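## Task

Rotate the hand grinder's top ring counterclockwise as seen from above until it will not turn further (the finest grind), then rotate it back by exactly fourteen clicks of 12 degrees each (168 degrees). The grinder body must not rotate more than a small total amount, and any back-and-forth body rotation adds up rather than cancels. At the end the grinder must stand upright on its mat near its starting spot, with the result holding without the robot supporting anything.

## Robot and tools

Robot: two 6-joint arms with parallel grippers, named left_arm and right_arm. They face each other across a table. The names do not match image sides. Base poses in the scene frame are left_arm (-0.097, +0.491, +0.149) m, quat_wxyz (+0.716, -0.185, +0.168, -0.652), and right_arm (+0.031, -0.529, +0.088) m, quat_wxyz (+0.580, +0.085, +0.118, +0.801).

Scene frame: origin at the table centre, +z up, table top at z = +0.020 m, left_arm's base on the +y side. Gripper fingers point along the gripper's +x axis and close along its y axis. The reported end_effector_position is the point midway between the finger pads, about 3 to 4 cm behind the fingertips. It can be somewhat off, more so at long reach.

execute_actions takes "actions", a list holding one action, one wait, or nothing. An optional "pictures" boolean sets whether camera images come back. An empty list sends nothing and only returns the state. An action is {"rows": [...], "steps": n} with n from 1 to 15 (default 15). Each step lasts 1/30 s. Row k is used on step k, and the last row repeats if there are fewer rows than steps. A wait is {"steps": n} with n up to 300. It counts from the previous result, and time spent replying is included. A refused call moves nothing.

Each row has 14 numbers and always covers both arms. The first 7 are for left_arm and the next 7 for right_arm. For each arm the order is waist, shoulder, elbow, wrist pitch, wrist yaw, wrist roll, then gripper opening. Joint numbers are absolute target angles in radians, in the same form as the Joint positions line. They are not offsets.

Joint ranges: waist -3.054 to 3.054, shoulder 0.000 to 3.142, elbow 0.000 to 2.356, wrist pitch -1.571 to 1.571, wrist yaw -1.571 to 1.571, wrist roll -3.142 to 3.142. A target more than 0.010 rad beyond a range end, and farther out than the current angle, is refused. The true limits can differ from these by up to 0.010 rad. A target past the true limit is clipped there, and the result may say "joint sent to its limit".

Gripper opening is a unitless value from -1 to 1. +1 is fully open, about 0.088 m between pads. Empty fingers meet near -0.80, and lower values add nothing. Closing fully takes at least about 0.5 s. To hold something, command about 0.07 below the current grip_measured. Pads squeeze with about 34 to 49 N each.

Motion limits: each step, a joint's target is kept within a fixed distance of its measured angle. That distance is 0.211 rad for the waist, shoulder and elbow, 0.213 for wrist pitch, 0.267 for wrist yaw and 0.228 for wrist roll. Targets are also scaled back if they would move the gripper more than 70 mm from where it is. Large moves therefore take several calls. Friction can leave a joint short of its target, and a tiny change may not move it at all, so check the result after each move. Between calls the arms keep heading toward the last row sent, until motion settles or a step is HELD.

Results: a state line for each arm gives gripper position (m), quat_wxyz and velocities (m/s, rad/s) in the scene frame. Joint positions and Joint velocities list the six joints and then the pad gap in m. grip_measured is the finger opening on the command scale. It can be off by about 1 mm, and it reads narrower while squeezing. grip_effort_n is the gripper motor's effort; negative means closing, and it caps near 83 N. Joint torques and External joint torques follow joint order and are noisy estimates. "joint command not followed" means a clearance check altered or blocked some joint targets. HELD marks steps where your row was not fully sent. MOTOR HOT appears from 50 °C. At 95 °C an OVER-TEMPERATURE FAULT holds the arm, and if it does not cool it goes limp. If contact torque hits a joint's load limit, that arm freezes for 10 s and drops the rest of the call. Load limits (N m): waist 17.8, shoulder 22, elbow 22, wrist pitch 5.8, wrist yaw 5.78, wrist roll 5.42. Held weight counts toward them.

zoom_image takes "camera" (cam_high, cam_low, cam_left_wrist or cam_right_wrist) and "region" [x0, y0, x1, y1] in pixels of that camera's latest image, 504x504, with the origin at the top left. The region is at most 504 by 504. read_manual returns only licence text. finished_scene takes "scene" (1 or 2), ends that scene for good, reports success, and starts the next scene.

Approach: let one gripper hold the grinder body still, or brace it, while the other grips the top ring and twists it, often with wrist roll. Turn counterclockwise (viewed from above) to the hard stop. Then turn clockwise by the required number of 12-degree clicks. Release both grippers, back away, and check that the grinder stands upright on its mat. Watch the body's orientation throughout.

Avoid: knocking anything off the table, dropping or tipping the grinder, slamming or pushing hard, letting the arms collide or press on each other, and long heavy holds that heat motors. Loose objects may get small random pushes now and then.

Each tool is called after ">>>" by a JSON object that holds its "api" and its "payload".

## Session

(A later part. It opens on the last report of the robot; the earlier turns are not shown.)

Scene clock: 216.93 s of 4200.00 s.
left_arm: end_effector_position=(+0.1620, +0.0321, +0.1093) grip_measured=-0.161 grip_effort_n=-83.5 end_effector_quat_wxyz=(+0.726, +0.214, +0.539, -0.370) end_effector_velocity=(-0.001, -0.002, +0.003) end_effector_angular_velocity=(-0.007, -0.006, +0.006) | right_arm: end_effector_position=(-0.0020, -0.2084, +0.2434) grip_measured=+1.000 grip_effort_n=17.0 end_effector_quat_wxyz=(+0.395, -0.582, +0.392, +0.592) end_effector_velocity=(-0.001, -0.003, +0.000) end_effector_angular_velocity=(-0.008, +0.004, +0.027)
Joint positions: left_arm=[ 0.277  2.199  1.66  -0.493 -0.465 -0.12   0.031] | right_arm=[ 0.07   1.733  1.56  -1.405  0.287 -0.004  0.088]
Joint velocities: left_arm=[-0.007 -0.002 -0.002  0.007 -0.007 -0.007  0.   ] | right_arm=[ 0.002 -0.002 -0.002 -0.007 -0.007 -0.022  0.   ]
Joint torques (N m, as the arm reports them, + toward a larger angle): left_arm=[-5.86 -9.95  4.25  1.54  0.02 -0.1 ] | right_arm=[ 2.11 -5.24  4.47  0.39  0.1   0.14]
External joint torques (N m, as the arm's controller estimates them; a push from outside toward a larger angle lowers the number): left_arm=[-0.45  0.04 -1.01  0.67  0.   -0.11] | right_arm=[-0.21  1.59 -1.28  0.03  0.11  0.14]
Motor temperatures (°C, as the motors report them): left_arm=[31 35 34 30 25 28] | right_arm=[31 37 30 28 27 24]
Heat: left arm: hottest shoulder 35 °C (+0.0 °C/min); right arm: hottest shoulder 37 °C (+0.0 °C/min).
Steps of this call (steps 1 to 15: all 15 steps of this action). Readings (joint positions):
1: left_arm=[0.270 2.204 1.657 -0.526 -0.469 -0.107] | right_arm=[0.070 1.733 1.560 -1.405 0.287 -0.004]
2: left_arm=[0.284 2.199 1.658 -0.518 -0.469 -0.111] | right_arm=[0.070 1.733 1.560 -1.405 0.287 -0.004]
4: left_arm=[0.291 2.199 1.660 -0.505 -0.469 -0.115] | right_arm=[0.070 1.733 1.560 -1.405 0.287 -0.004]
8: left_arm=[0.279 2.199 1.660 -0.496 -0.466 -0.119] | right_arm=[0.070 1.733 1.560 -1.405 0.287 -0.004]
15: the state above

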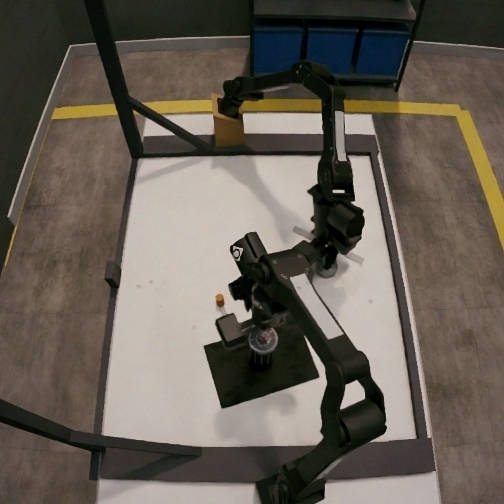

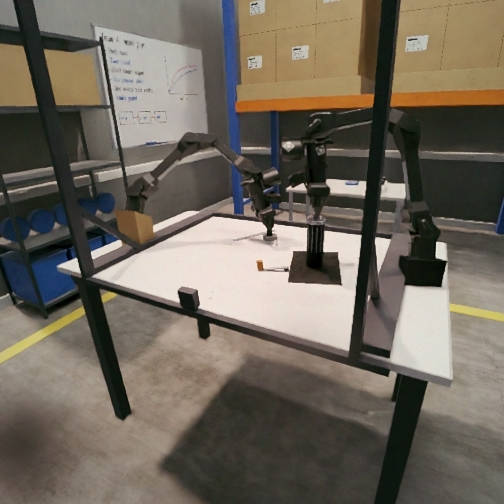

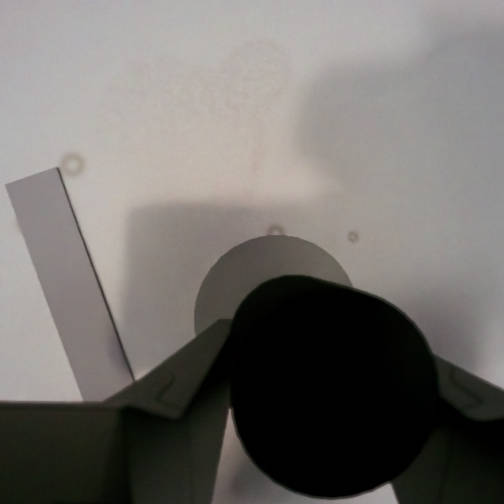

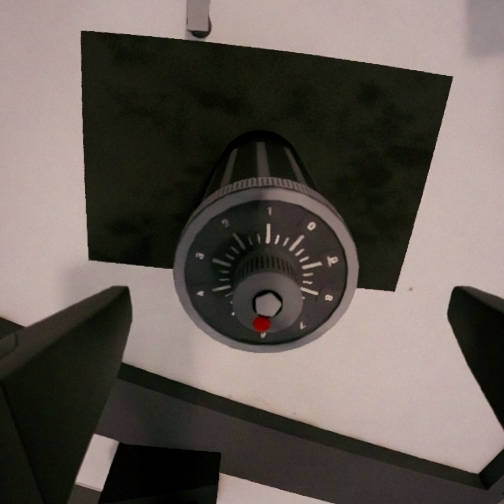

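>>> {"api": "execute_actions", "payload": {"actions": [{"rows":[[0.274,2.21,1.658,-0.487,-0.464,-0.124,-0.1,0.075,1.74,1.545,-1.403,0.29,0,1],[0.274,2.21,1.658,-0.487,-0.464,-0.124,0.1,0.08,1.74,1.545,-1.403,0.29,0,1],[0.274,2.21,1.658,-0.487,-0.464,-0.124,0.35,0.085,1.74,1.545,-1.403,0.29,0,1],[0.274,2.21,1.658,-0.487,-0.464,-0.124,0.6,0.09,1.74,1.545,-1.403,0.29,0,1],[0.274,2.21,1.658,-0.487,-0.464,-0.124,0.8,0.09,1.74,1.545,-1.403,0.29,0,1],[0.274,2.21,1.658,-0.487,-0.464,-0.124,1,0.09,1.74,1.545,-1.403,0.29,0,1],[0.274,2.21,1.658,-0.487,-0.464,-0.124,1,0.09,1.74,1.545,-1.403,0.29,0,1],[0.274,2.21,1.658,-0.487,-0.464,-0.124,1,0.09,1.74,1.545,-1.403,0.29,0,1],[0.274,2.19,1.65,-0.5,-0.464,-0.124,1,0.09,1.74,1.545,-1.403,0.29,0,1],[0.274,2.16,1.63,-0.51,-0.464,-0.124,1,0.09,1.74,1.545,-1.403,0.29,0,1],[0.274,2.125,1.60,-0.51,-0.464,-0.124,1,0.09,1.74,1.545,-1.403,0.29,0,1],[0.274,2.09,1.55,-0.51,-0.46,-0.1,1,0.09,1.74,1.545,-1.403,0.29,0,1],[0.27,2.05,1.48,-0.51,-0.44,-0.05,1,0.09,1.74,1.545,-1.403,0.29,0,1],[0.26,2.01,1.40,-0.51,-0.40,0,1,0.09,1.74,1.545,-1.403,0.29,0,1],[0.25,1.97,1.32,-0.51,-0.36,0.05,1,0.09,1.74,1.545,-1.403,0.29,0,1]],"steps":15}], "pictures": false}}

>>> {"api": "execute_actions", "payload": {"actions": [{"rows":[[0.235,1.93,1.23,-0.46,-0.32,0.1,1,0.09,1.74,1.545,-1.403,0.29,0,1],[0.22,1.90,1.15,-0.38,-0.28,0.15,1,0.09,1.74,1.545,-1.403,0.29,0,1],[0.205,1.87,1.07,-0.28,-0.24,0.2,1,0.09,1.74,1.545,-1.403,0.29,0,1],[0.19,1.85,1.0,-0.17,-0.2,0.25,1,0.09,1.74,1.545,-1.403,0.29,0,1],[0.175,1.85,1.0,-0.05,-0.16,0.3,1,0.09,1.74,1.545,-1.403,0.29,0,1],[0.16,1.85,1.0,0.07,-0.12,0.35,1,0.09,1.74,1.545,-1.403,0.29,0,1],[0.145,1.85,1.0,0.19,-0.08,0.4,1,0.09,1.74,1.545,-1.403,0.29,0,1],[0.13,1.85,1.0,0.31,-0.04,0.45,1,0.09,1.74,1.545,-1.403,0.29,0,1],[0.115,1.85,1.0,0.43,0,0.5,1,0.09,1.74,1.545,-1.403,0.29,0,1],[0.10,1.85,1.0,0.55,0.04,0.51,1,0.09,1.74,1.545,-1.403,0.29,0,1],[0.095,1.87,1.0,0.67,0.07,0.51,1,0.09,1.74,1.545,-1.403,0.29,0,1],[0.092,1.92,1.02,0.78,0.09,0.51,1,0.09,1.74,1.545,-1.403,0.29,0,1],[0.092,1.99,1.05,0.84,0.1,0.51,1,0.09,1.74,1.545,-1.403,0.29,0,1],[0.092,2.06,1.085,0.88,0.1,0.51,1,0.09,1.74,1.545,-1.403,0.29,0,1],[0.092,2.13,1.12,0.92,0.1,0.51,1,0.09,1.74,1.545,-1.403,0.29,0,1]],"steps":15}], "pictures": false}}

>>> {"api": "execute_actions", "payload": {"actions": [{"rows":[[0.092,2.2,1.155,0.955,0.1,0.51,1,0.09,1.74,1.545,-1.403,0.29,0,1],[0.092,2.27,1.19,0.99,0.1,0.51,1,0.09,1.74,1.545,-1.403,0.29,0,1],[0.092,2.34,1.227,1.025,0.1,0.51,1,0.09,1.74,1.545,-1.403,0.29,0,1],[0.092,2.41,1.265,1.06,0.1,0.51,1,0.09,1.74,1.545,-1.403,0.29,0,1],[0.092,2.48,1.30,1.095,0.1,0.51,1,0.09,1.74,1.545,-1.403,0.29,0,1],[0.092,2.55,1.34,1.13,0.1,0.51,1,0.09,1.74,1.545,-1.403,0.29,0,1],[0.092,2.61,1.37,1.16,0.1,0.51,1,0.09,1.74,1.545,-1.403,0.29,0,1],[0.092,2.66,1.40,1.185,0.1,0.51,1,0.09,1.74,1.545,-1.403,0.29,0,1],[0.092,2.69,1.415,1.197,0.1,0.51,1,0.09,1.74,1.545,-1.403,0.29,0,1],[0.092,2.705,1.42,1.203,0.1,0.512,1,0.09,1.74,1.545,-1.403,0.29,0,1]],"steps":15}]}}

Scene clock: 271.20 s of 4200.00 s.
left_arm: end_effector_position=(+0.1432, +0.0640, +0.1149) grip_measured=+0.957 grip_effort_n=17.0 end_effector_quat_wxyz=(+0.695, +0.249, +0.543, -0.401) end_effector_velocity=(-0.242, +0.296, +0.074) end_effector_angular_velocity=(+0.139, +0.421, -1.446) | right_arm: end_effector_position=(-0.0076, -0.2098, +0.2452) grip_measured=+1.000 grip_effort_n=17.0 end_effector_quat_wxyz=(+0.391, -0.584, +0.386, +0.597) end_effector_velocity=(-0.001, -0.007, -0.003) end_effector_angular_velocity=(-0.037, +0.008, +0.029)
Joint positions: left_arm=[ 0.273  2.089  1.502 -0.502 -0.43  -0.051  0.086] | right_arm=[ 0.089  1.733  1.56  -1.404  0.287 -0.004  0.088]
Joint velocities: left_arm=[-0.081 -1.131 -1.556 -0.095  0.652  0.989  0.015] | right_arm=[-0.002  0.002 -0.007 -0.022 -0.022 -0.022  0.   ]
Joint torques (N m, as the arm reports them, + toward a larger angle): left_arm=[ -6.42 -12.53   3.15   0.76   0.24   0.15] | right_arm=[ 2.03 -5.26  4.52  0.39  0.09  0.11]
External joint torques (N m, as the arm's controller estimates them; a push from outside toward a larger angle lowers the number): left_arm=[-0.64 -3.27 -1.74  0.06  0.15  0.15] | right_arm=[-0.24  1.42 -1.15  0.03  0.11  0.11]
Motor temperatures (°C, as the motors report them): left_arm=[33 38 33 31 25 28] | right_arm=[31 37 30 28 27 24]
Heat: left arm: hottest shoulder 38 °C (+3.0 °C/min); right arm: hottest shoulder 37 °C (+0.0 °C/min).
Steps of this call (steps 1 to 15: the robot went on to your last target; steps 16 to 90: nothing new was sent; then 50.77 s passed at rest; steps 91 to 105: all 15 steps of this action). Readings (joint positions):
91: left_arm=[0.277 2.199 1.660 -0.493 -0.465 -0.120] | right_arm=[0.070 1.733 1.560 -1.404 0.287 -0.004]
92: left_arm=[0.278 2.200 1.660 -0.492 -0.465 -0.120] | right_arm=[0.071 1.733 1.560 -1.404 0.287 -0.004]
94: left_arm=[0.277 2.200 1.660 -0.490 -0.465 -0.120] | right_arm=[0.076 1.733 1.560 -1.404 0.287 -0.004]
98: left_arm=[0.276 2.200 1.660 -0.487 -0.465 -0.120] | right_arm=[0.087 1.733 1.560 -1.404 0.287 -0.004]
105: the state above

Scene clock: 271.70 s of 4200.00 s.
left_arm: end_effector_position=(+0.0108, +0.0087, +0.1845) grip_measured=+0.986 grip_effort_n=17.4 end_effector_quat_wxyz=(+0.606, +0.170, +0.238, -0.740) end_effector_velocity=(-0.024, -0.403, +0.006) end_effector_angular_velocity=(-1.263, -0.187, +0.165) | right_arm: end_effector_position=(-0.0076, -0.2098, +0.2452) grip_measured=+1.000 grip_effort_n=17.0 end_effector_quat_wxyz=(+0.391, -0.584, +0.386, +0.597) end_effector_velocity=(+0.001, -0.002, -0.000) end_effector_angular_velocity=(-0.010, +0.004, +0.007)
Joint positions: left_arm=[0.095 1.958 1.062 0.238 0.063 0.485 0.087] | right_arm=[ 0.089  1.733  1.56  -1.404  0.287 -0.004  0.088]
Joint velocities: left_arm=[-0.09   1.292  0.784  1.692  0.33   0.198 -0.   ] | right_arm=[-0.002 -0.002 -0.002 -0.007 -0.007 -0.007  0.   ]
Joint torques (N m, as the arm reports them, + toward a larger angle): left_arm=[-4.02 -3.26  3.39  1.3   0.37  0.15] | right_arm=[ 1.95 -5.33  4.37  0.34  0.09  0.09]
External joint torques (N m, as the arm's controller estimates them; a push from outside toward a larger angle lowers the number): left_arm=[-0.19  2.08 -0.38  0.3   0.08  0.13] | right_arm=[-0.36  1.45 -1.39 -0.04  0.1   0.09]
Motor temperatures (°C, as the motors report them): left_arm=[32 38 33 31 25 28] | right_arm=[31 37 30 28 27 24]
Heat: left arm: hottest shoulder 38 °C (+3.0 °C/min); right arm: hottest shoulder 37 °C (+0.0 °C/min).
Steps of this call (steps 1 to 15: all 15 steps of this action). Readings (joint positions):
1: left_arm=[0.269 2.050 1.449 -0.498 -0.404 -0.013] | right_arm=[0.089 1.733 1.560 -1.404 0.287 -0.004]
2: left_arm=[0.262 2.012 1.393 -0.477 -0.374 0.028] | right_arm=[0.089 1.733 1.560 -1.404 0.287 -0.004]
4: left_arm=[0.238 1.946 1.285 -0.371 -0.305 0.117] | right_arm=[0.089 1.733 1.560 -1.404 0.287 -0.004]
8: left_arm=[0.172 1.873 1.102 -0.149 -0.152 0.308] | right_arm=[0.089 1.733 1.560 -1.404 0.287 -0.004]
15: the state above

Scene clock: 272.20 s of 4200.00 s.
left_arm: end_effector_position=(-0.0158, -0.1047, +0.1093) grip_measured=+0.986 grip_effort_n=17.0 end_effector_quat_wxyz=(+0.705, +0.048, +0.064, -0.705) end_effector_velocity=(-0.102, +0.039, -0.154) end_effector_angular_velocity=(-0.446, -0.088, +0.204) | right_arm: end_effector_position=(-0.0076, -0.2098, +0.2452) grip_measured=+1.000 grip_effort_n=17.0 end_effector_quat_wxyz=(+0.391, -0.584, +0.386, +0.597) end_effector_velocity=(+0.001, -0.002, +0.001) end_effector_angular_velocity=(-0.005, +0.005, +0.020)
Joint positions: left_arm=[0.092 2.645 1.406 1.053 0.097 0.507 0.087] | right_arm=[ 0.089  1.733  1.56  -1.404  0.287 -0.004  0.088]
Joint velocities: left_arm=[-0.002  0.779 -0.007  1.282  0.037  0.007 -0.   ] | right_arm=[-0.002 -0.007 -0.002 -0.007 -0.007 -0.022  0.   ]
Joint torques (N m, as the arm reports them, + toward a larger angle): left_arm=[ -6.08 -11.92   4.33   2.73   0.47   0.12] | right_arm=[ 2.07 -5.32  4.49  0.36  0.09  0.14]
External joint torques (N m, as the arm's controller estimates them; a push from outside toward a larger angle lowers the number): left_arm=[-0.23  0.43 -0.65  0.64  0.11  0.12] | right_arm=[-0.22  1.46 -1.23  0.    0.11  0.14]
Motor temperatures (°C, as the motors report them): left_arm=[32 38 33 31 25 28] | right_arm=[31 37 30 28 27 24]
Heat: left arm: hottest shoulder 38 °C (+3.0 °C/min); right arm: hottest shoulder 37 °C (+0.0 °C/min).
Steps of this call (steps 1 to 15: all 15 steps of this action). Readings (joint positions):
1: left_arm=[0.093 2.003 1.090 0.296 0.073 0.490] | right_arm=[0.089 1.733 1.560 -1.404 0.287 -0.004]
2: left_arm=[0.092 2.052 1.118 0.349 0.079 0.495] | right_arm=[0.089 1.733 1.560 -1.404 0.287 -0.004]
4: left_arm=[0.092 2.154 1.172 0.455 0.087 0.500] | right_arm=[0.089 1.733 1.560 -1.404 0.287 -0.004]
8: left_arm=[0.092 2.361 1.301 0.675 0.094 0.504] | right_arm=[0.089 1.733 1.560 -1.404 0.287 -0.004]
15: the state above

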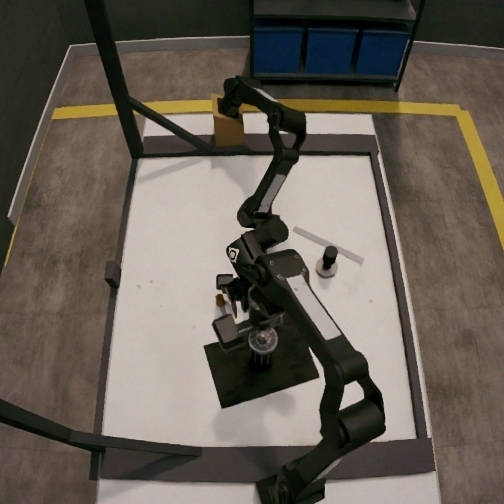

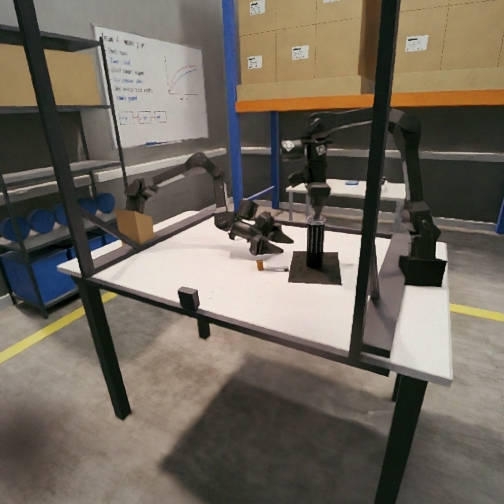

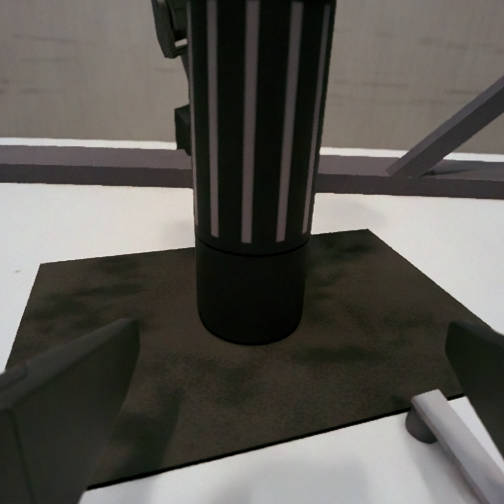

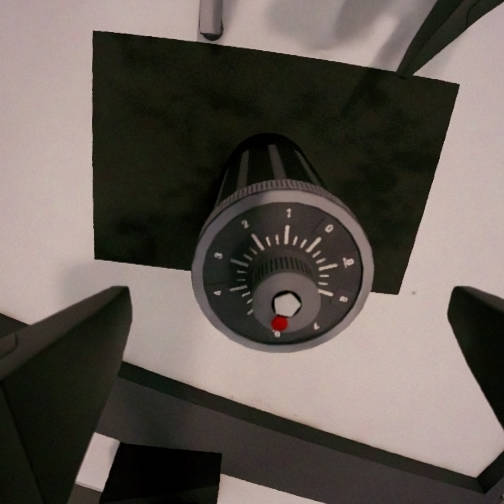

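>>> {"api": "execute_actions", "payload": {"actions": []}}

Scene clock: 274.77 s of 4200.00 s.
left_arm: end_effector_position=(-0.0107, -0.1061, +0.1180) grip_measured=+0.986 grip_effort_n=17.0 end_effector_quat_wxyz=(+0.726, +0.018, +0.022, -0.687) end_effector_velocity=(-0.001, +0.000, -0.005) end_effector_angular_velocity=(+0.029, -0.004, +0.006) | right_arm: end_effector_position=(-0.0076, -0.2098, +0.2452) grip_measured=+1.000 grip_effort_n=17.0 end_effector_quat_wxyz=(+0.391, -0.584, +0.386, +0.597) end_effector_velocity=(+0.001, -0.002, +0.001) end_effector_angular_velocity=(-0.006, +0.005, +0.006)
Joint positions: left_arm=[0.092 2.691 1.419 1.203 0.097 0.508 0.087] | right_arm=[ 0.089  1.733  1.56  -1.404  0.287 -0.004  0.088]
Joint velocities: left_arm=[-0.002 -0.002 -0.002 -0.022 -0.022  0.007 -0.   ] | right_arm=[-0.002 -0.007 -0.002 -0.007 -0.007 -0.007  0.   ]
Joint torques (N m, as the arm reports them, + toward a larger angle): left_arm=[-6.12 -9.42  3.31  1.98  0.47  0.14] | right_arm=[ 2.09 -5.12  4.28  0.32  0.07  0.12]
External joint torques (N m, as the arm's controller estimates them; a push from outside toward a larger angle lowers the number): left_arm=[-0.23  0.63 -0.59  0.38  0.12  0.12] | right_arm=[-0.2   1.63 -1.45 -0.05  0.09  0.12]
Motor temperatures (°C, as the motors report them): left_arm=[33 38 33 32 25 28] | right_arm=[31 37 30 28 27 24]
Heat: left arm: hottest shoulder 38 °C (+3.0 °C/min); right arm: hottest shoulder 37 °C (+0.0 °C/min).
Steps of this call (steps 1 to 30: the robot went on to your last target; steps 31 to 77: nothing new was sent). Readings (joint positions):
1: left_arm=[0.092 2.666 1.406 1.090 0.097 0.508] | right_arm=[0.089 1.733 1.560 -1.404 0.287 -0.004]
2: left_arm=[0.092 2.681 1.406 1.119 0.097 0.508] | right_arm=[0.089 1.733 1.560 -1.404 0.287 -0.004]
4: left_arm=[0.092 2.691 1.406 1.158 0.097 0.508] | right_arm=[0.089 1.733 1.560 -1.404 0.287 -0.004]
8: left_arm=[0.092 2.691 1.418 1.195 0.097 0.508] | right_arm=[0.089 1.733 1.560 -1.404 0.287 -0.004]
77: the state above
All arms were judged still, so your last target was given up. Only a new action makes them travel on or press farther. Fingers that are still opening or closing keep moving.

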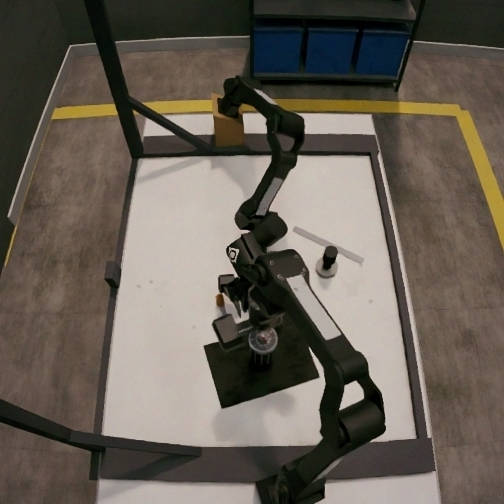

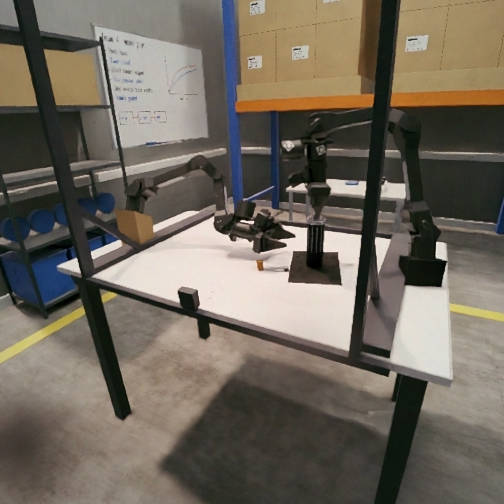

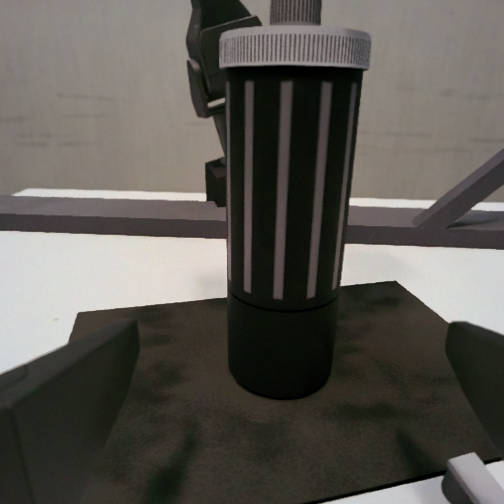

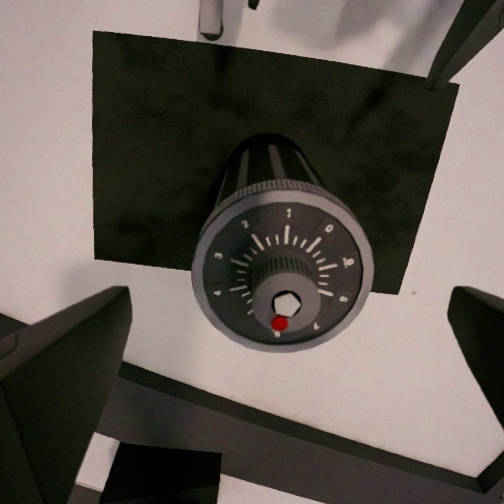

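>>> {"api": "execute_actions", "payload": {"actions": [{"rows":[[0.09,2.715,1.45,1.185,0.099,0.512,1,0.089,1.74,1.545,-1.403,0.29,0,1],[0.088,2.73,1.485,1.165,0.098,0.512,1,0.089,1.74,1.545,-1.403,0.29,0,1],[0.086,2.745,1.52,1.143,0.097,0.512,1,0.089,1.74,1.545,-1.403,0.29,0,1],[0.084,2.762,1.56,1.12,0.096,0.512,1,0.089,1.74,1.545,-1.403,0.29,0,1],[0.083,2.78,1.605,1.093,0.095,0.512,1,0.089,1.74,1.545,-1.403,0.29,0,1],[0.081,2.8,1.65,1.067,0.094,0.512,1,0.089,1.74,1.545,-1.403,0.29,0,1],[0.079,2.82,1.695,1.04,0.092,0.512,1,0.089,1.74,1.545,-1.403,0.29,0,1],[0.078,2.838,1.735,1.017,0.091,0.512,1,0.089,1.74,1.545,-1.403,0.29,0,1],[0.077,2.856,1.775,0.994,0.09,0.512,1,0.089,1.74,1.545,-1.403,0.29,0,1],[0.076,2.874,1.815,0.971,0.089,0.512,1,0.089,1.74,1.545,-1.403,0.29,0,1],[0.075,2.892,1.857,0.948,0.088,0.512,1,0.089,1.74,1.545,-1.403,0.29,0,1],[0.074,2.91,1.90,0.924,0.087,0.512,1,0.089,1.74,1.545,-1.403,0.29,0,1],[0.073,2.925,1.935,0.904,0.086,0.512,1,0.089,1.74,1.545,-1.403,0.29,0,1],[0.072,2.94,1.97,0.884,0.085,0.512,1,0.089,1.74,1.545,-1.403,0.29,0,1],[0.071,2.955,2.005,0.864,0.084,0.512,1,0.089,1.74,1.545,-1.403,0.29,0,1]],"steps":15}], "pictures": false}}

>>> {"api": "execute_actions", "payload": {"actions": [{"steps":12}]}}

Scene clock: 301.63 s of 4200.00 s.
left_arm: end_effector_position=(-0.0099, -0.1788, +0.1152) grip_measured=+0.986 grip_effort_n=17.4 end_effector_quat_wxyz=(+0.723, +0.017, +0.020, -0.690) end_effector_velocity=(+0.003, -0.140, -0.007) end_effector_angular_velocity=(+0.018, -0.007, -0.005) | right_arm: end_effector_position=(-0.0076, -0.2098, +0.2452) grip_measured=+1.000 grip_effort_n=17.0 end_effector_quat_wxyz=(+0.391, -0.584, +0.386, +0.597) end_effector_velocity=(+0.006, -0.000, -0.001) end_effector_angular_velocity=(+0.000, -0.024, +0.002)
Joint positions: left_arm=[0.075 2.888 1.893 0.926 0.091 0.508 0.087] | right_arm=[ 0.089  1.733  1.56  -1.404  0.287 -0.004  0.088]
Joint velocities: left_arm=[-0.032  0.476  1.096 -0.637 -0.037  0.007 -0.   ] | right_arm=[-0.007 -0.002 -0.002 -0.007  0.022 -0.007  0.   ]
Joint torques (N m, as the arm reports them, + toward a larger angle): left_arm=[ -7.1  -10.26   4.87   1.81   0.26   0.14] | right_arm=[ 1.91 -5.16  4.56  0.41  0.08  0.15]
External joint torques (N m, as the arm's controller estimates them; a push from outside toward a larger angle lowers the number): left_arm=[-0.25  1.45 -0.18  0.16 -0.1   0.12] | right_arm=[-0.28  1.59 -1.19  0.02  0.07  0.15]
Motor temperatures (°C, as the motors report them): left_arm=[33 38 32 33 25 28] | right_arm=[31 37 30 28 27 24]
Heat: left arm: hottest shoulder 38 °C (+1.0 °C/min); right arm: hottest shoulder 37 °C (+0.0 °C/min).
Steps of this call (steps 1 to 90: nothing new was sent; then 23.37 s passed at rest; steps 91 to 105: all 15 steps of this action). Readings (joint positions):
91: left_arm=[0.092 2.691 1.422 1.202 0.097 0.508] | right_arm=[0.089 1.733 1.560 -1.404 0.287 -0.004]
92: left_arm=[0.092 2.695 1.432 1.194 0.097 0.508] | right_arm=[0.089 1.733 1.560 -1.404 0.287 -0.004]
94: left_arm=[0.091 2.712 1.476 1.167 0.097 0.508] | right_arm=[0.089 1.733 1.560 -1.404 0.287 -0.004]
98: left_arm=[0.085 2.770 1.620 1.083 0.097 0.508] | right_arm=[0.089 1.733 1.560 -1.404 0.287 -0.004]
105: the state above

Scene clock: 302.03 s of 4200.00 s.
left_arm: end_effector_position=(-0.0087, -0.1914, +0.1161) grip_measured=+0.986 grip_effort_n=17.4 end_effector_quat_wxyz=(+0.724, +0.016, +0.020, -0.690) end_effector_velocity=(-0.003, -0.001, -0.009) end_effector_angular_velocity=(+0.036, +0.026, +0.003) | right_arm: end_effector_position=(-0.0076, -0.2098, +0.2452) grip_measured=+1.000 grip_effort_n=17.0 end_effector_quat_wxyz=(+0.391, -0.584, +0.386, +0.597) end_effector_velocity=(+0.001, -0.003, -0.001) end_effector_angular_velocity=(-0.014, +0.002, +0.009)
Joint positions: left_arm=[0.072 2.931 1.996 0.868 0.087 0.508 0.087] | right_arm=[ 0.089  1.733  1.56  -1.404  0.287 -0.004  0.088]
Joint velocities: left_arm=[-0.002  0.012  0.017 -0.037 -0.022 -0.022 -0.   ] | right_arm=[-0.002 -0.002 -0.007 -0.007 -0.007 -0.007  0.   ]
Joint torques (N m, as the arm reports them, + toward a larger angle): left_arm=[ -7.18 -10.23   5.13   1.76   0.25   0.13] | right_arm=[ 1.93 -5.2   4.31  0.35  0.04  0.14]
External joint torques (N m, as the arm's controller estimates them; a push from outside toward a larger angle lowers the number): left_arm=[-0.35  1.44 -0.01  0.17 -0.1   0.12] | right_arm=[-0.35  1.58 -1.4   0.    0.05  0.14]
Motor temperatures (°C, as the motors report them): left_arm=[33 38 32 33 25 28] | right_arm=[31 37 30 28 27 24]
Heat: left arm: hottest shoulder 38 °C (+1.0 °C/min); right arm: hottest shoulder 37 °C (+0.0 °C/min).
Steps of this call (steps 1 to 12: the robot went on to your last target). Readings (joint positions):
1: left_arm=[0.074 2.902 1.924 0.909 0.089 0.508] | right_arm=[0.089 1.733 1.560 -1.404 0.287 -0.004]
2: left_arm=[0.074 2.911 1.945 0.898 0.089 0.508] | right_arm=[0.089 1.733 1.560 -1.404 0.287 -0.004]
4: left_arm=[0.073 2.922 1.970 0.883 0.088 0.508] | right_arm=[0.089 1.733 1.560 -1.404 0.287 -0.004]
8: left_arm=[0.072 2.929 1.991 0.872 0.087 0.508] | right_arm=[0.089 1.733 1.560 -1.404 0.287 -0.004]
12: the state above

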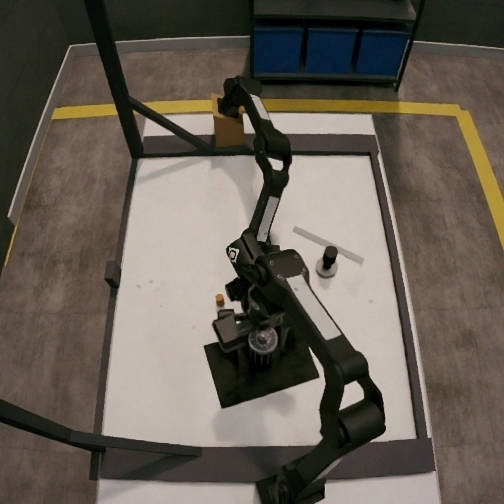

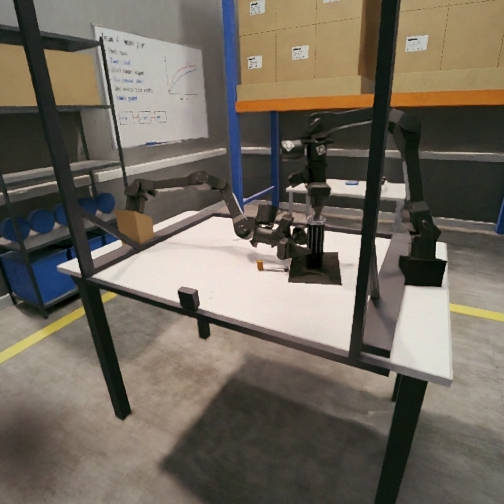

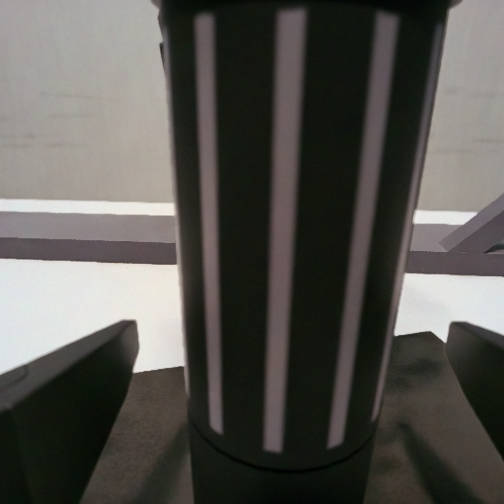

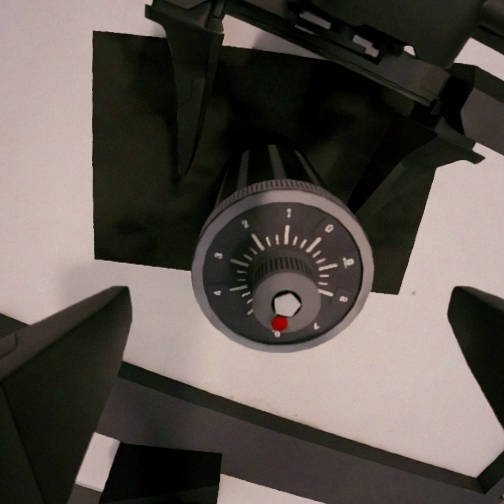

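>>> {"api": "execute_actions", "payload": {"actions": [{"rows":[[0.071,2.962,2.02,0.856,0.084,0.512,1,0.089,1.74,1.545,-1.403,0.29,0,1],[0.071,2.97,2.04,0.846,0.084,0.512,1,0.089,1.74,1.545,-1.403,0.29,0,1],[0.071,2.978,2.06,0.836,0.084,0.512,1,0.089,1.74,1.545,-1.403,0.29,0,1],[0.071,2.986,2.08,0.825,0.084,0.512,1,0.089,1.74,1.545,-1.403,0.29,0,1],[0.071,2.994,2.098,0.814,0.084,0.512,1,0.089,1.74,1.545,-1.403,0.29,0,1],[0.071,3.002,2.114,0.804,0.084,0.512,1,0.089,1.74,1.545,-1.403,0.29,0,1],[0.071,3.008,2.126,0.797,0.084,0.512,1,0.089,1.74,1.545,-1.403,0.29,0,1]],"steps":15}]}}

Scene clock: 313.03 s of 4200.00 s.
left_arm: end_effector_position=(-0.0066, -0.2043, +0.1158) grip_measured=+0.986 grip_effort_n=17.0 end_effector_quat_wxyz=(+0.724, +0.016, +0.019, -0.689) end_effector_velocity=(-0.005, -0.002, -0.009) end_effector_angular_velocity=(+0.039, -0.001, -0.016) | right_arm: end_effector_position=(-0.0076, -0.2098, +0.2452) grip_measured=+1.000 grip_effort_n=17.0 end_effector_quat_wxyz=(+0.391, -0.584, +0.386, +0.597) end_effector_velocity=(+0.001, -0.002, +0.000) end_effector_angular_velocity=(-0.003, -0.009, -0.003)
Joint positions: left_arm=[0.072 2.983 2.116 0.802 0.087 0.508 0.087] | right_arm=[ 0.089  1.733  1.56  -1.404  0.287 -0.004  0.088]
Joint velocities: left_arm=[-0.002  0.012  0.022 -0.051 -0.007  0.007  0.   ] | right_arm=[ 0.002 -0.002 -0.002 -0.007  0.007  0.007  0.   ]
Joint torques (N m, as the arm reports them, + toward a larger angle): left_arm=[ -7.31 -10.44   5.33   1.76   0.26   0.13] | right_arm=[ 1.95 -5.28  4.42  0.37  0.09  0.13]
External joint torques (N m, as the arm's controller estimates them; a push from outside toward a larger angle lowers the number): left_arm=[-0.31  1.53 -0.04  0.17 -0.09  0.12] | right_arm=[-0.35  1.47 -1.32  0.    0.1   0.13]
Motor temperatures (°C, as the motors report them): left_arm=[34 38 33 33 25 28] | right_arm=[31 37 30 28 27 24]
Heat: left arm: hottest shoulder 38 °C (+1.0 °C/min); right arm: hottest shoulder 37 °C (+0.0 °C/min).
Steps of this call (steps 1 to 30: the robot went on to your last target; steps 31 to 90: nothing new was sent; then 7.50 s passed at rest; steps 91 to 105: all 15 steps of this action). Readings (joint positions):
91: left_arm=[0.072 2.934 2.000 0.865 0.087 0.508] | right_arm=[0.089 1.733 1.560 -1.404 0.287 -0.004]
92: left_arm=[0.072 2.937 2.007 0.861 0.087 0.508] | right_arm=[0.089 1.733 1.560 -1.404 0.287 -0.004]
94: left_arm=[0.072 2.948 2.032 0.848 0.087 0.508] | right_arm=[0.089 1.733 1.560 -1.404 0.287 -0.004]
98: left_arm=[0.072 2.972 2.090 0.817 0.087 0.508] | right_arm=[0.089 1.733 1.560 -1.404 0.287 -0.004]
105: the state above

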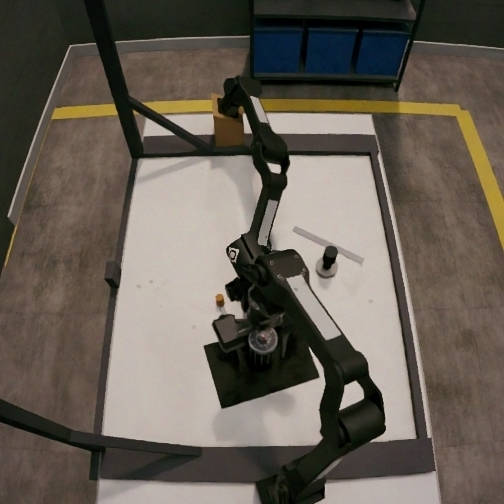

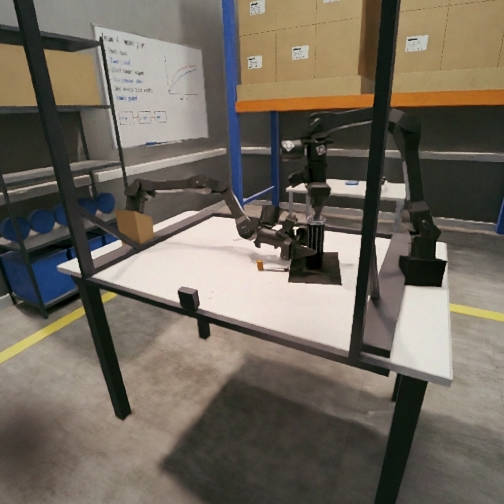

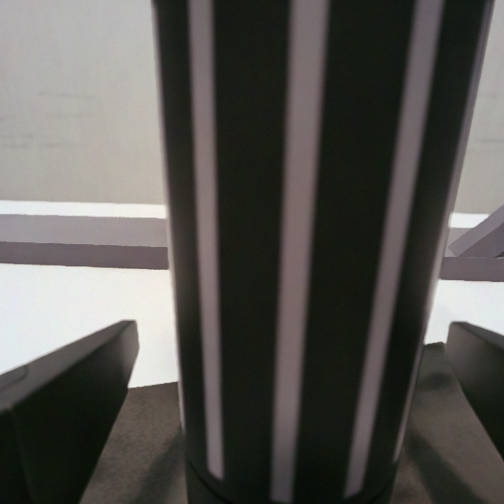

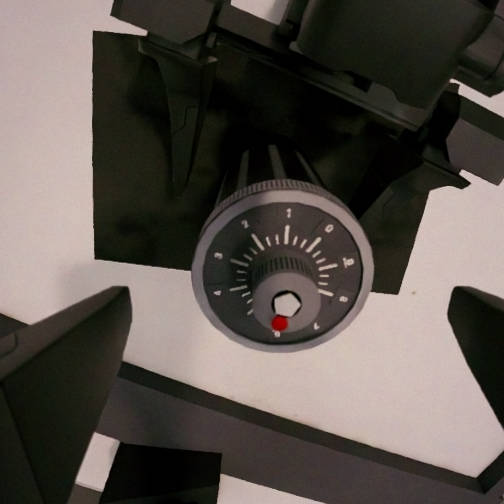

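>>> {"api": "execute_actions", "payload": {"actions": [{"rows":[[0.071,3.008,2.126,0.797,0.084,0.512,0.8,0.089,1.74,1.545,-1.403,0.29,0,1],[0.071,3.008,2.126,0.797,0.084,0.512,0.6,0.089,1.74,1.545,-1.403,0.29,0,1],[0.071,3.008,2.126,0.797,0.084,0.512,0.45,0.089,1.74,1.545,-1.403,0.29,0,1],[0.071,3.008,2.126,0.797,0.084,0.512,0.35,0.089,1.74,1.545,-1.403,0.29,0,1],[0.071,3.008,2.126,0.797,0.084,0.512,0.3,0.089,1.74,1.545,-1.403,0.29,0,1],[0.071,3.008,2.126,0.797,0.084,0.512,0.26,0.089,1.74,1.545,-1.403,0.29,0,1],[0.071,3.008,2.126,0.797,0.084,0.512,0.23,0.089,1.74,1.545,-1.403,0.29,0,1],[0.071,3.008,2.126,0.797,0.084,0.512,0.2,0.089,1.74,1.545,-1.403,0.29,0,1],[0.071,3.008,2.126,0.797,0.084,0.512,0.18,0.089,1.74,1.545,-1.403,0.29,0,1],[0.071,3.008,2.126,0.797,0.084,0.512,0.16,0.089,1.74,1.545,-1.403,0.29,0,1],[0.071,3.008,2.126,0.797,0.084,0.512,0.14,0.089,1.74,1.545,-1.403,0.29,0,1],[0.071,3.008,2.126,0.797,0.084,0.512,0.12,0.089,1.74,1.545,-1.403,0.29,0,1]],"steps":15}]}}

Scene clock: 321.50 s of 4200.00 s.
left_arm: end_effector_position=(-0.0058, -0.2046, +0.1152) grip_measured=+0.289 grip_effort_n=-83.5 end_effector_quat_wxyz=(+0.725, +0.017, +0.020, -0.688) end_effector_velocity=(+0.001, +0.000, -0.002) end_effector_angular_velocity=(+0.016, +0.008, +0.014) | right_arm: end_effector_position=(-0.0076, -0.2098, +0.2452) grip_measured=+1.000 grip_effort_n=17.0 end_effector_quat_wxyz=(+0.391, -0.584, +0.386, +0.597) end_effector_velocity=(+0.004, -0.008, -0.001) end_effector_angular_velocity=(-0.033, -0.022, +0.007)
Joint positions: left_arm=[0.073 2.985 2.119 0.799 0.083 0.509 0.053] | right_arm=[ 0.089  1.733  1.56  -1.404  0.287 -0.004  0.088]
Joint velocities: left_arm=[-0.002 -0.002 -0.002 -0.007 -0.022 -0.007 -0.   ] | right_arm=[ 0.002 -0.002 -0.007 -0.037  0.007  0.007  0.   ]
Joint torques (N m, as the arm reports them, + toward a larger angle): left_arm=[ -7.33 -10.54   5.22   1.8    0.4    0.1 ] | right_arm=[ 1.93 -5.3   4.5   0.35  0.1   0.12]
External joint torques (N m, as the arm's controller estimates them; a push from outside toward a larger angle lowers the number): left_arm=[-0.35  1.54 -0.21  0.18  0.05  0.09] | right_arm=[-0.37  1.45 -1.17  0.02  0.11  0.12]
Motor temperatures (°C, as the motors report them): left_arm=[35 39 33 33 25 28] | right_arm=[31 37 30 28 27 24]
Heat: left arm: hottest shoulder 39 °C (+2.0 °C/min); right arm: hottest shoulder 37 °C (+0.0 °C/min).
Steps of this call (steps 1 to 15: the robot went on to your last target; steps 16 to 90: nothing new was sent; then 4.97 s passed at rest; steps 91 to 105: all 15 steps of this action). Readings (joint positions):
91: left_arm=[0.072 2.985 2.118 0.800 0.087 0.508] | right_arm=[0.089 1.733 1.560 -1.404 0.287 -0.004]
92: left_arm=[0.072 2.985 2.118 0.800 0.087 0.508] | right_arm=[0.089 1.733 1.560 -1.404 0.287 -0.004]
94: left_arm=[0.072 2.985 2.118 0.800 0.087 0.508] | right_arm=[0.089 1.733 1.560 -1.404 0.287 -0.004]
98: left_arm=[0.072 2.985 2.119 0.800 0.085 0.508] | right_arm=[0.089 1.733 1.560 -1.404 0.287 -0.004]
105: the state above

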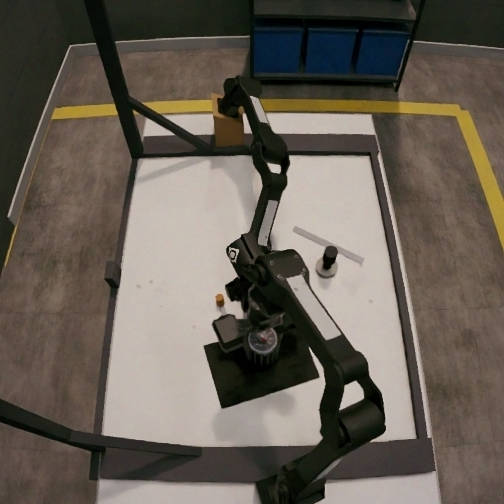

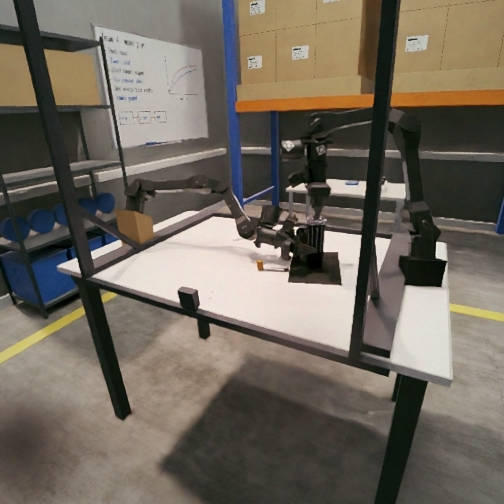

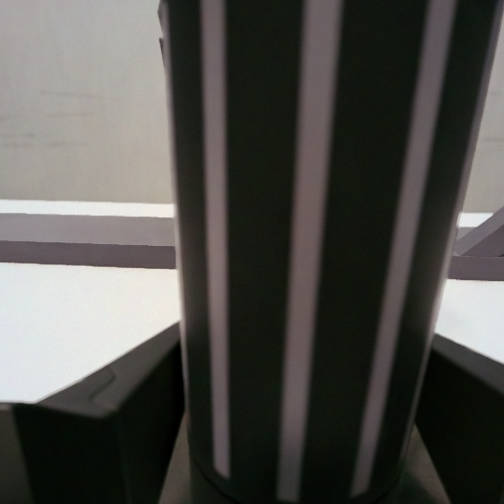

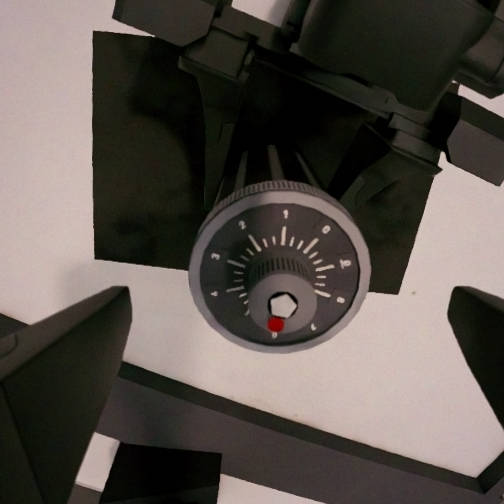

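>>> {"api": "zoom_image", "payload": {"camera": "cam_low", "region": [270,170,370,290]}}

Region (270, 170, 370, 290) of cam_low's 504x504 image, scaled by 4.200, with more detail than that image has.

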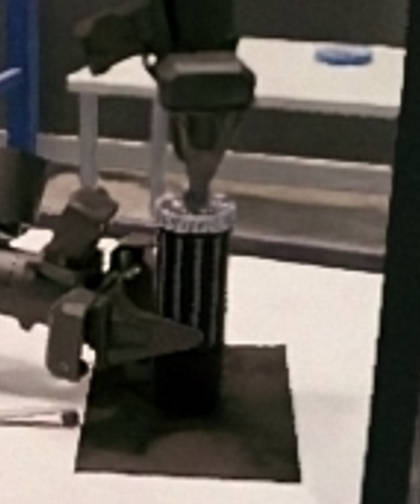

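>>> {"api": "execute_actions", "payload": {"actions": [{"rows":[[0.071,3.008,2.126,0.797,0.084,0.512,0.12,0.086,1.74,1.533,-1.391,0.29,0,1],[0.071,3.008,2.126,0.797,0.084,0.512,0.12,0.083,1.74,1.521,-1.379,0.29,0,1],[0.071,3.008,2.126,0.797,0.084,0.512,0.12,0.08,1.741,1.509,-1.367,0.29,0,1],[0.071,3.008,2.126,0.797,0.084,0.512,0.12,0.077,1.741,1.497,-1.355,0.29,0,1],[0.071,3.008,2.126,0.797,0.084,0.512,0.12,0.074,1.741,1.485,-1.343,0.29,0,1],[0.071,3.008,2.126,0.797,0.084,0.512,0.12,0.071,1.742,1.473,-1.331,0.29,0,1],[0.071,3.008,2.126,0.797,0.084,0.512,0.12,0.069,1.742,1.461,-1.319,0.29,0,1],[0.071,3.008,2.126,0.797,0.084,0.512,0.12,0.067,1.742,1.451,-1.309,0.29,0,1]],"steps":15}]}}

Scene clock: 351.63 s of 4200.00 s.
left_arm: end_effector_position=(-0.0058, -0.2046, +0.1152) grip_measured=+0.289 grip_effort_n=-83.5 end_effector_quat_wxyz=(+0.725, +0.017, +0.020, -0.688) end_effector_velocity=(+0.000, +0.001, -0.005) end_effector_angular_velocity=(+0.024, -0.004, -0.002) | right_arm: end_effector_position=(-0.0088, -0.2102, +0.2216) grip_measured=+1.000 grip_effort_n=17.0 end_effector_quat_wxyz=(+0.395, -0.583, +0.392, +0.592) end_effector_velocity=(-0.002, +0.004, -0.001) end_effector_angular_velocity=(+0.025, +0.018, -0.004)
Joint positions: left_arm=[0.073 2.985 2.119 0.799 0.083 0.509 0.053] | right_arm=[ 0.071  1.733  1.469 -1.314  0.287 -0.004  0.088]
Joint velocities: left_arm=[ 0.002 -0.002 -0.002 -0.022 -0.007  0.007 -0.   ] | right_arm=[-0.002 -0.007 -0.012  0.037 -0.007 -0.007  0.   ]
Joint torques (N m, as the arm reports them, + toward a larger angle): left_arm=[ -7.31 -10.5    5.23   1.83   0.39   0.12] | right_arm=[ 1.63 -5.15  4.22  0.31  0.06  0.15]
External joint torques (N m, as the arm's controller estimates them; a push from outside toward a larger angle lowers the number): left_arm=[-0.43  1.37 -0.09  0.26  0.04  0.1 ] | right_arm=[-0.65  1.74 -1.54 -0.04  0.08  0.15]
Motor temperatures (°C, as the motors report them): left_arm=[37 40 34 33 25 28] | right_arm=[30 37 29 28 27 24]
Heat: left arm: hottest shoulder 40 °C (+2.0 °C/min); right arm: hottest shoulder 37 °C (+0.0 °C/min).
Steps of this call (steps 1 to 15: the robot went on to your last target; steps 16 to 90: nothing new was sent; then 26.63 s passed at rest; steps 91 to 105: all 15 steps of this action). Readings (joint positions):
91: left_arm=[0.073 2.985 2.119 0.799 0.083 0.509] | right_arm=[0.089 1.733 1.559 -1.402 0.287 -0.004]
92: left_arm=[0.073 2.985 2.119 0.799 0.083 0.509] | right_arm=[0.089 1.733 1.555 -1.397 0.287 -0.004]
94: left_arm=[0.073 2.985 2.119 0.799 0.083 0.509] | right_arm=[0.087 1.733 1.540 -1.381 0.287 -0.004]
98: left_arm=[0.073 2.985 2.119 0.799 0.083 0.509] | right_arm=[0.077 1.733 1.496 -1.341 0.287 -0.004]
105: the state above

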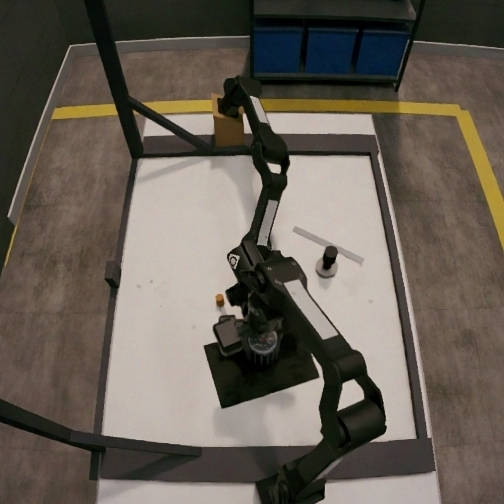

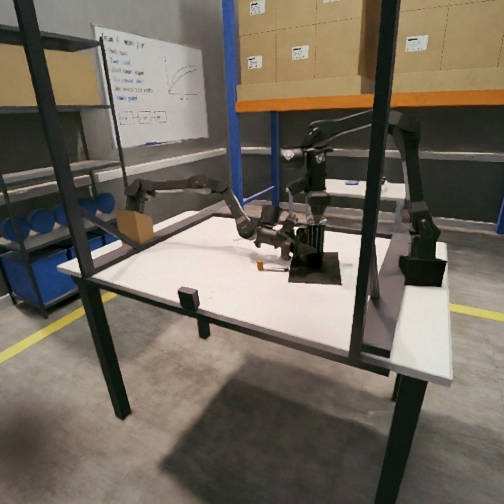

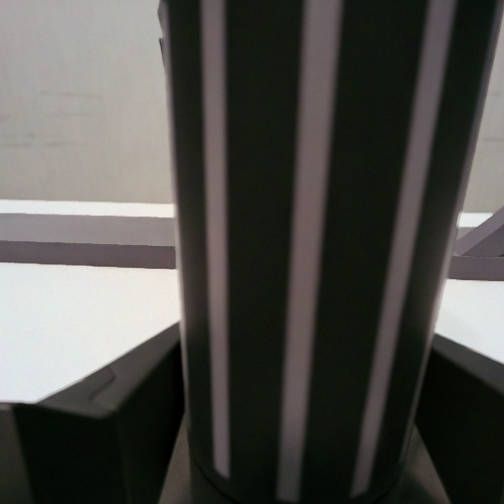

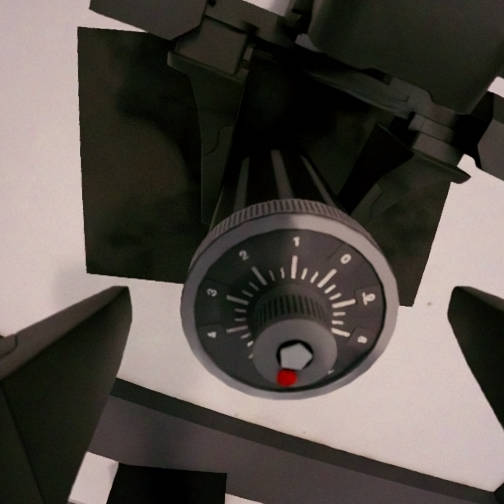

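>>> {"api": "zoom_image", "payload": {"camera": "cam_right_wrist", "region": [100,180,480,420]}}

Region (100, 180, 480, 420) of cam_right_wrist's 504x504 image, scaled by 1.326, with more detail than that image has; it fills the top 318 rows of this view, and the rest is white.

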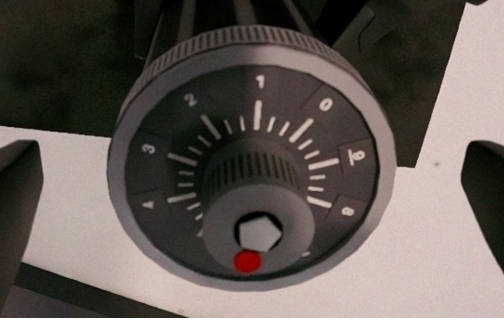

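>>> {"api": "execute_actions", "payload": {"actions": [{"rows":[[0.071,3.008,2.126,0.797,0.084,0.512,0.12,0.064,1.735,1.44,-1.3,0.29,0,1],[0.071,3.008,2.126,0.797,0.084,0.512,0.12,0.061,1.73,1.428,-1.289,0.29,0,1],[0.071,3.008,2.126,0.797,0.084,0.512,0.12,0.058,1.726,1.416,-1.278,0.29,0,1],[0.071,3.008,2.126,0.797,0.084,0.512,0.12,0.056,1.723,1.404,-1.267,0.29,0,1],[0.071,3.008,2.126,0.797,0.084,0.512,0.12,0.054,1.72,1.392,-1.256,0.29,0,1],[0.071,3.008,2.126,0.797,0.084,0.512,0.12,0.052,1.718,1.38,-1.246,0.29,0,1],[0.071,3.008,2.126,0.797,0.084,0.512,0.12,0.05,1.716,1.368,-1.236,0.29,0,1],[0.071,3.008,2.126,0.797,0.084,0.512,0.12,0.048,1.716,1.356,-1.2255,0.29,0,1]],"steps":15}]}}

Scene clock: 378.87 s of 4200.00 s.
left_arm: end_effector_position=(-0.0058, -0.2046, +0.1152) grip_measured=+0.289 grip_effort_n=-83.5 end_effector_quat_wxyz=(+0.725, +0.017, +0.020, -0.688) end_effector_velocity=(-0.003, -0.000, +0.001) end_effector_angular_velocity=(+0.001, +0.008, -0.012) | right_arm: end_effector_position=(-0.0076, -0.2148, +0.1988) grip_measured=+1.000 grip_effort_n=17.0 end_effector_quat_wxyz=(+0.398, -0.582, +0.399, +0.586) end_effector_velocity=(+0.001, -0.001, +0.003) end_effector_angular_velocity=(+0.025, +0.018, -0.004)
Joint positions: left_arm=[0.073 2.985 2.119 0.799 0.083 0.509 0.053] | right_arm=[ 0.052  1.726  1.374 -1.23   0.287 -0.004  0.088]
Joint velocities: left_arm=[-0.002 -0.002 -0.002 -0.007  0.007 -0.007 -0.   ] | right_arm=[-0.002 -0.032 -0.022  0.022 -0.007 -0.007  0.   ]
Joint torques (N m, as the arm reports them, + toward a larger angle): left_arm=[ -7.29 -10.52   5.21   1.83   0.39   0.12] | right_arm=[ 1.7  -6.85  4.06  0.37  0.1   0.12]
External joint torques (N m, as the arm's controller estimates them; a push from outside toward a larger angle lowers the number): left_arm=[-0.27  1.55 -0.22  0.21  0.03  0.11] | right_arm=[-0.55  0.01 -1.72  0.01  0.1   0.12]
Motor temperatures (°C, as the motors report them): left_arm=[38 41 35 34 25 28] | right_arm=[30 36 29 28 27 24]
Heat: left arm: hottest shoulder 41 °C (+2.0 °C/min); right arm: hottest shoulder 36 °C (-1.0 °C/min).
Steps of this call (steps 1 to 15: the robot went on to your last target; steps 16 to 90: nothing new was sent; then 23.73 s passed at rest; steps 91 to 105: all 15 steps of this action). Readings (joint positions):
91: left_arm=[0.073 2.985 2.119 0.799 0.083 0.509] | right_arm=[0.070 1.733 1.465 -1.309 0.287 -0.004]
92: left_arm=[0.073 2.985 2.119 0.799 0.083 0.509] | right_arm=[0.070 1.733 1.461 -1.304 0.287 -0.004]
94: left_arm=[0.073 2.985 2.119 0.799 0.083 0.509] | right_arm=[0.066 1.732 1.447 -1.290 0.287 -0.004]
98: left_arm=[0.073 2.985 2.119 0.799 0.083 0.509] | right_arm=[0.057 1.729 1.403 -1.254 0.287 -0.004]
105: the state above

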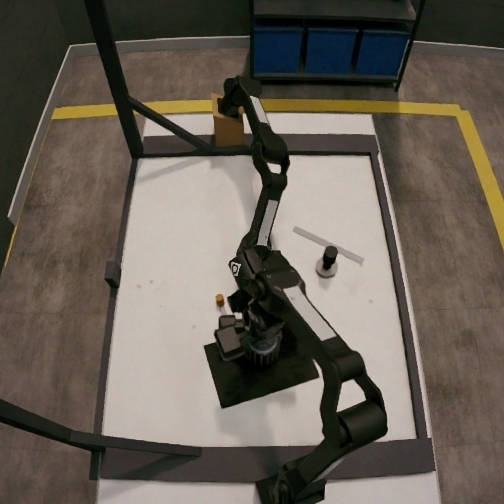

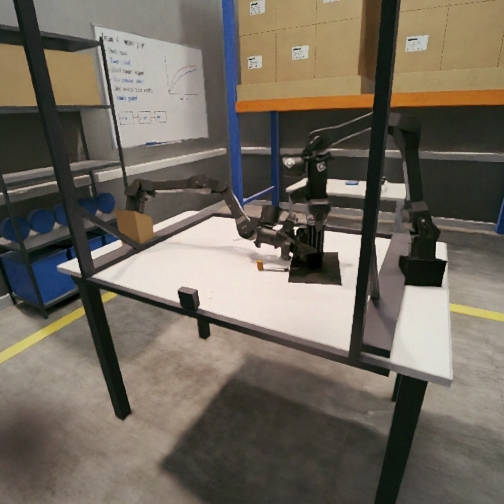

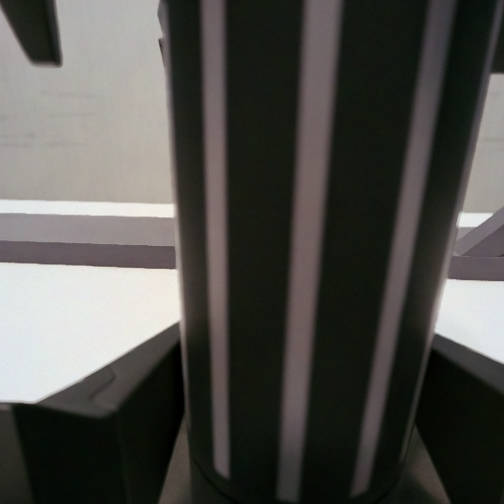

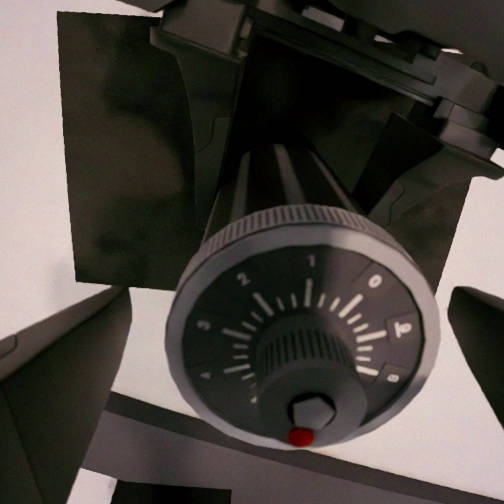

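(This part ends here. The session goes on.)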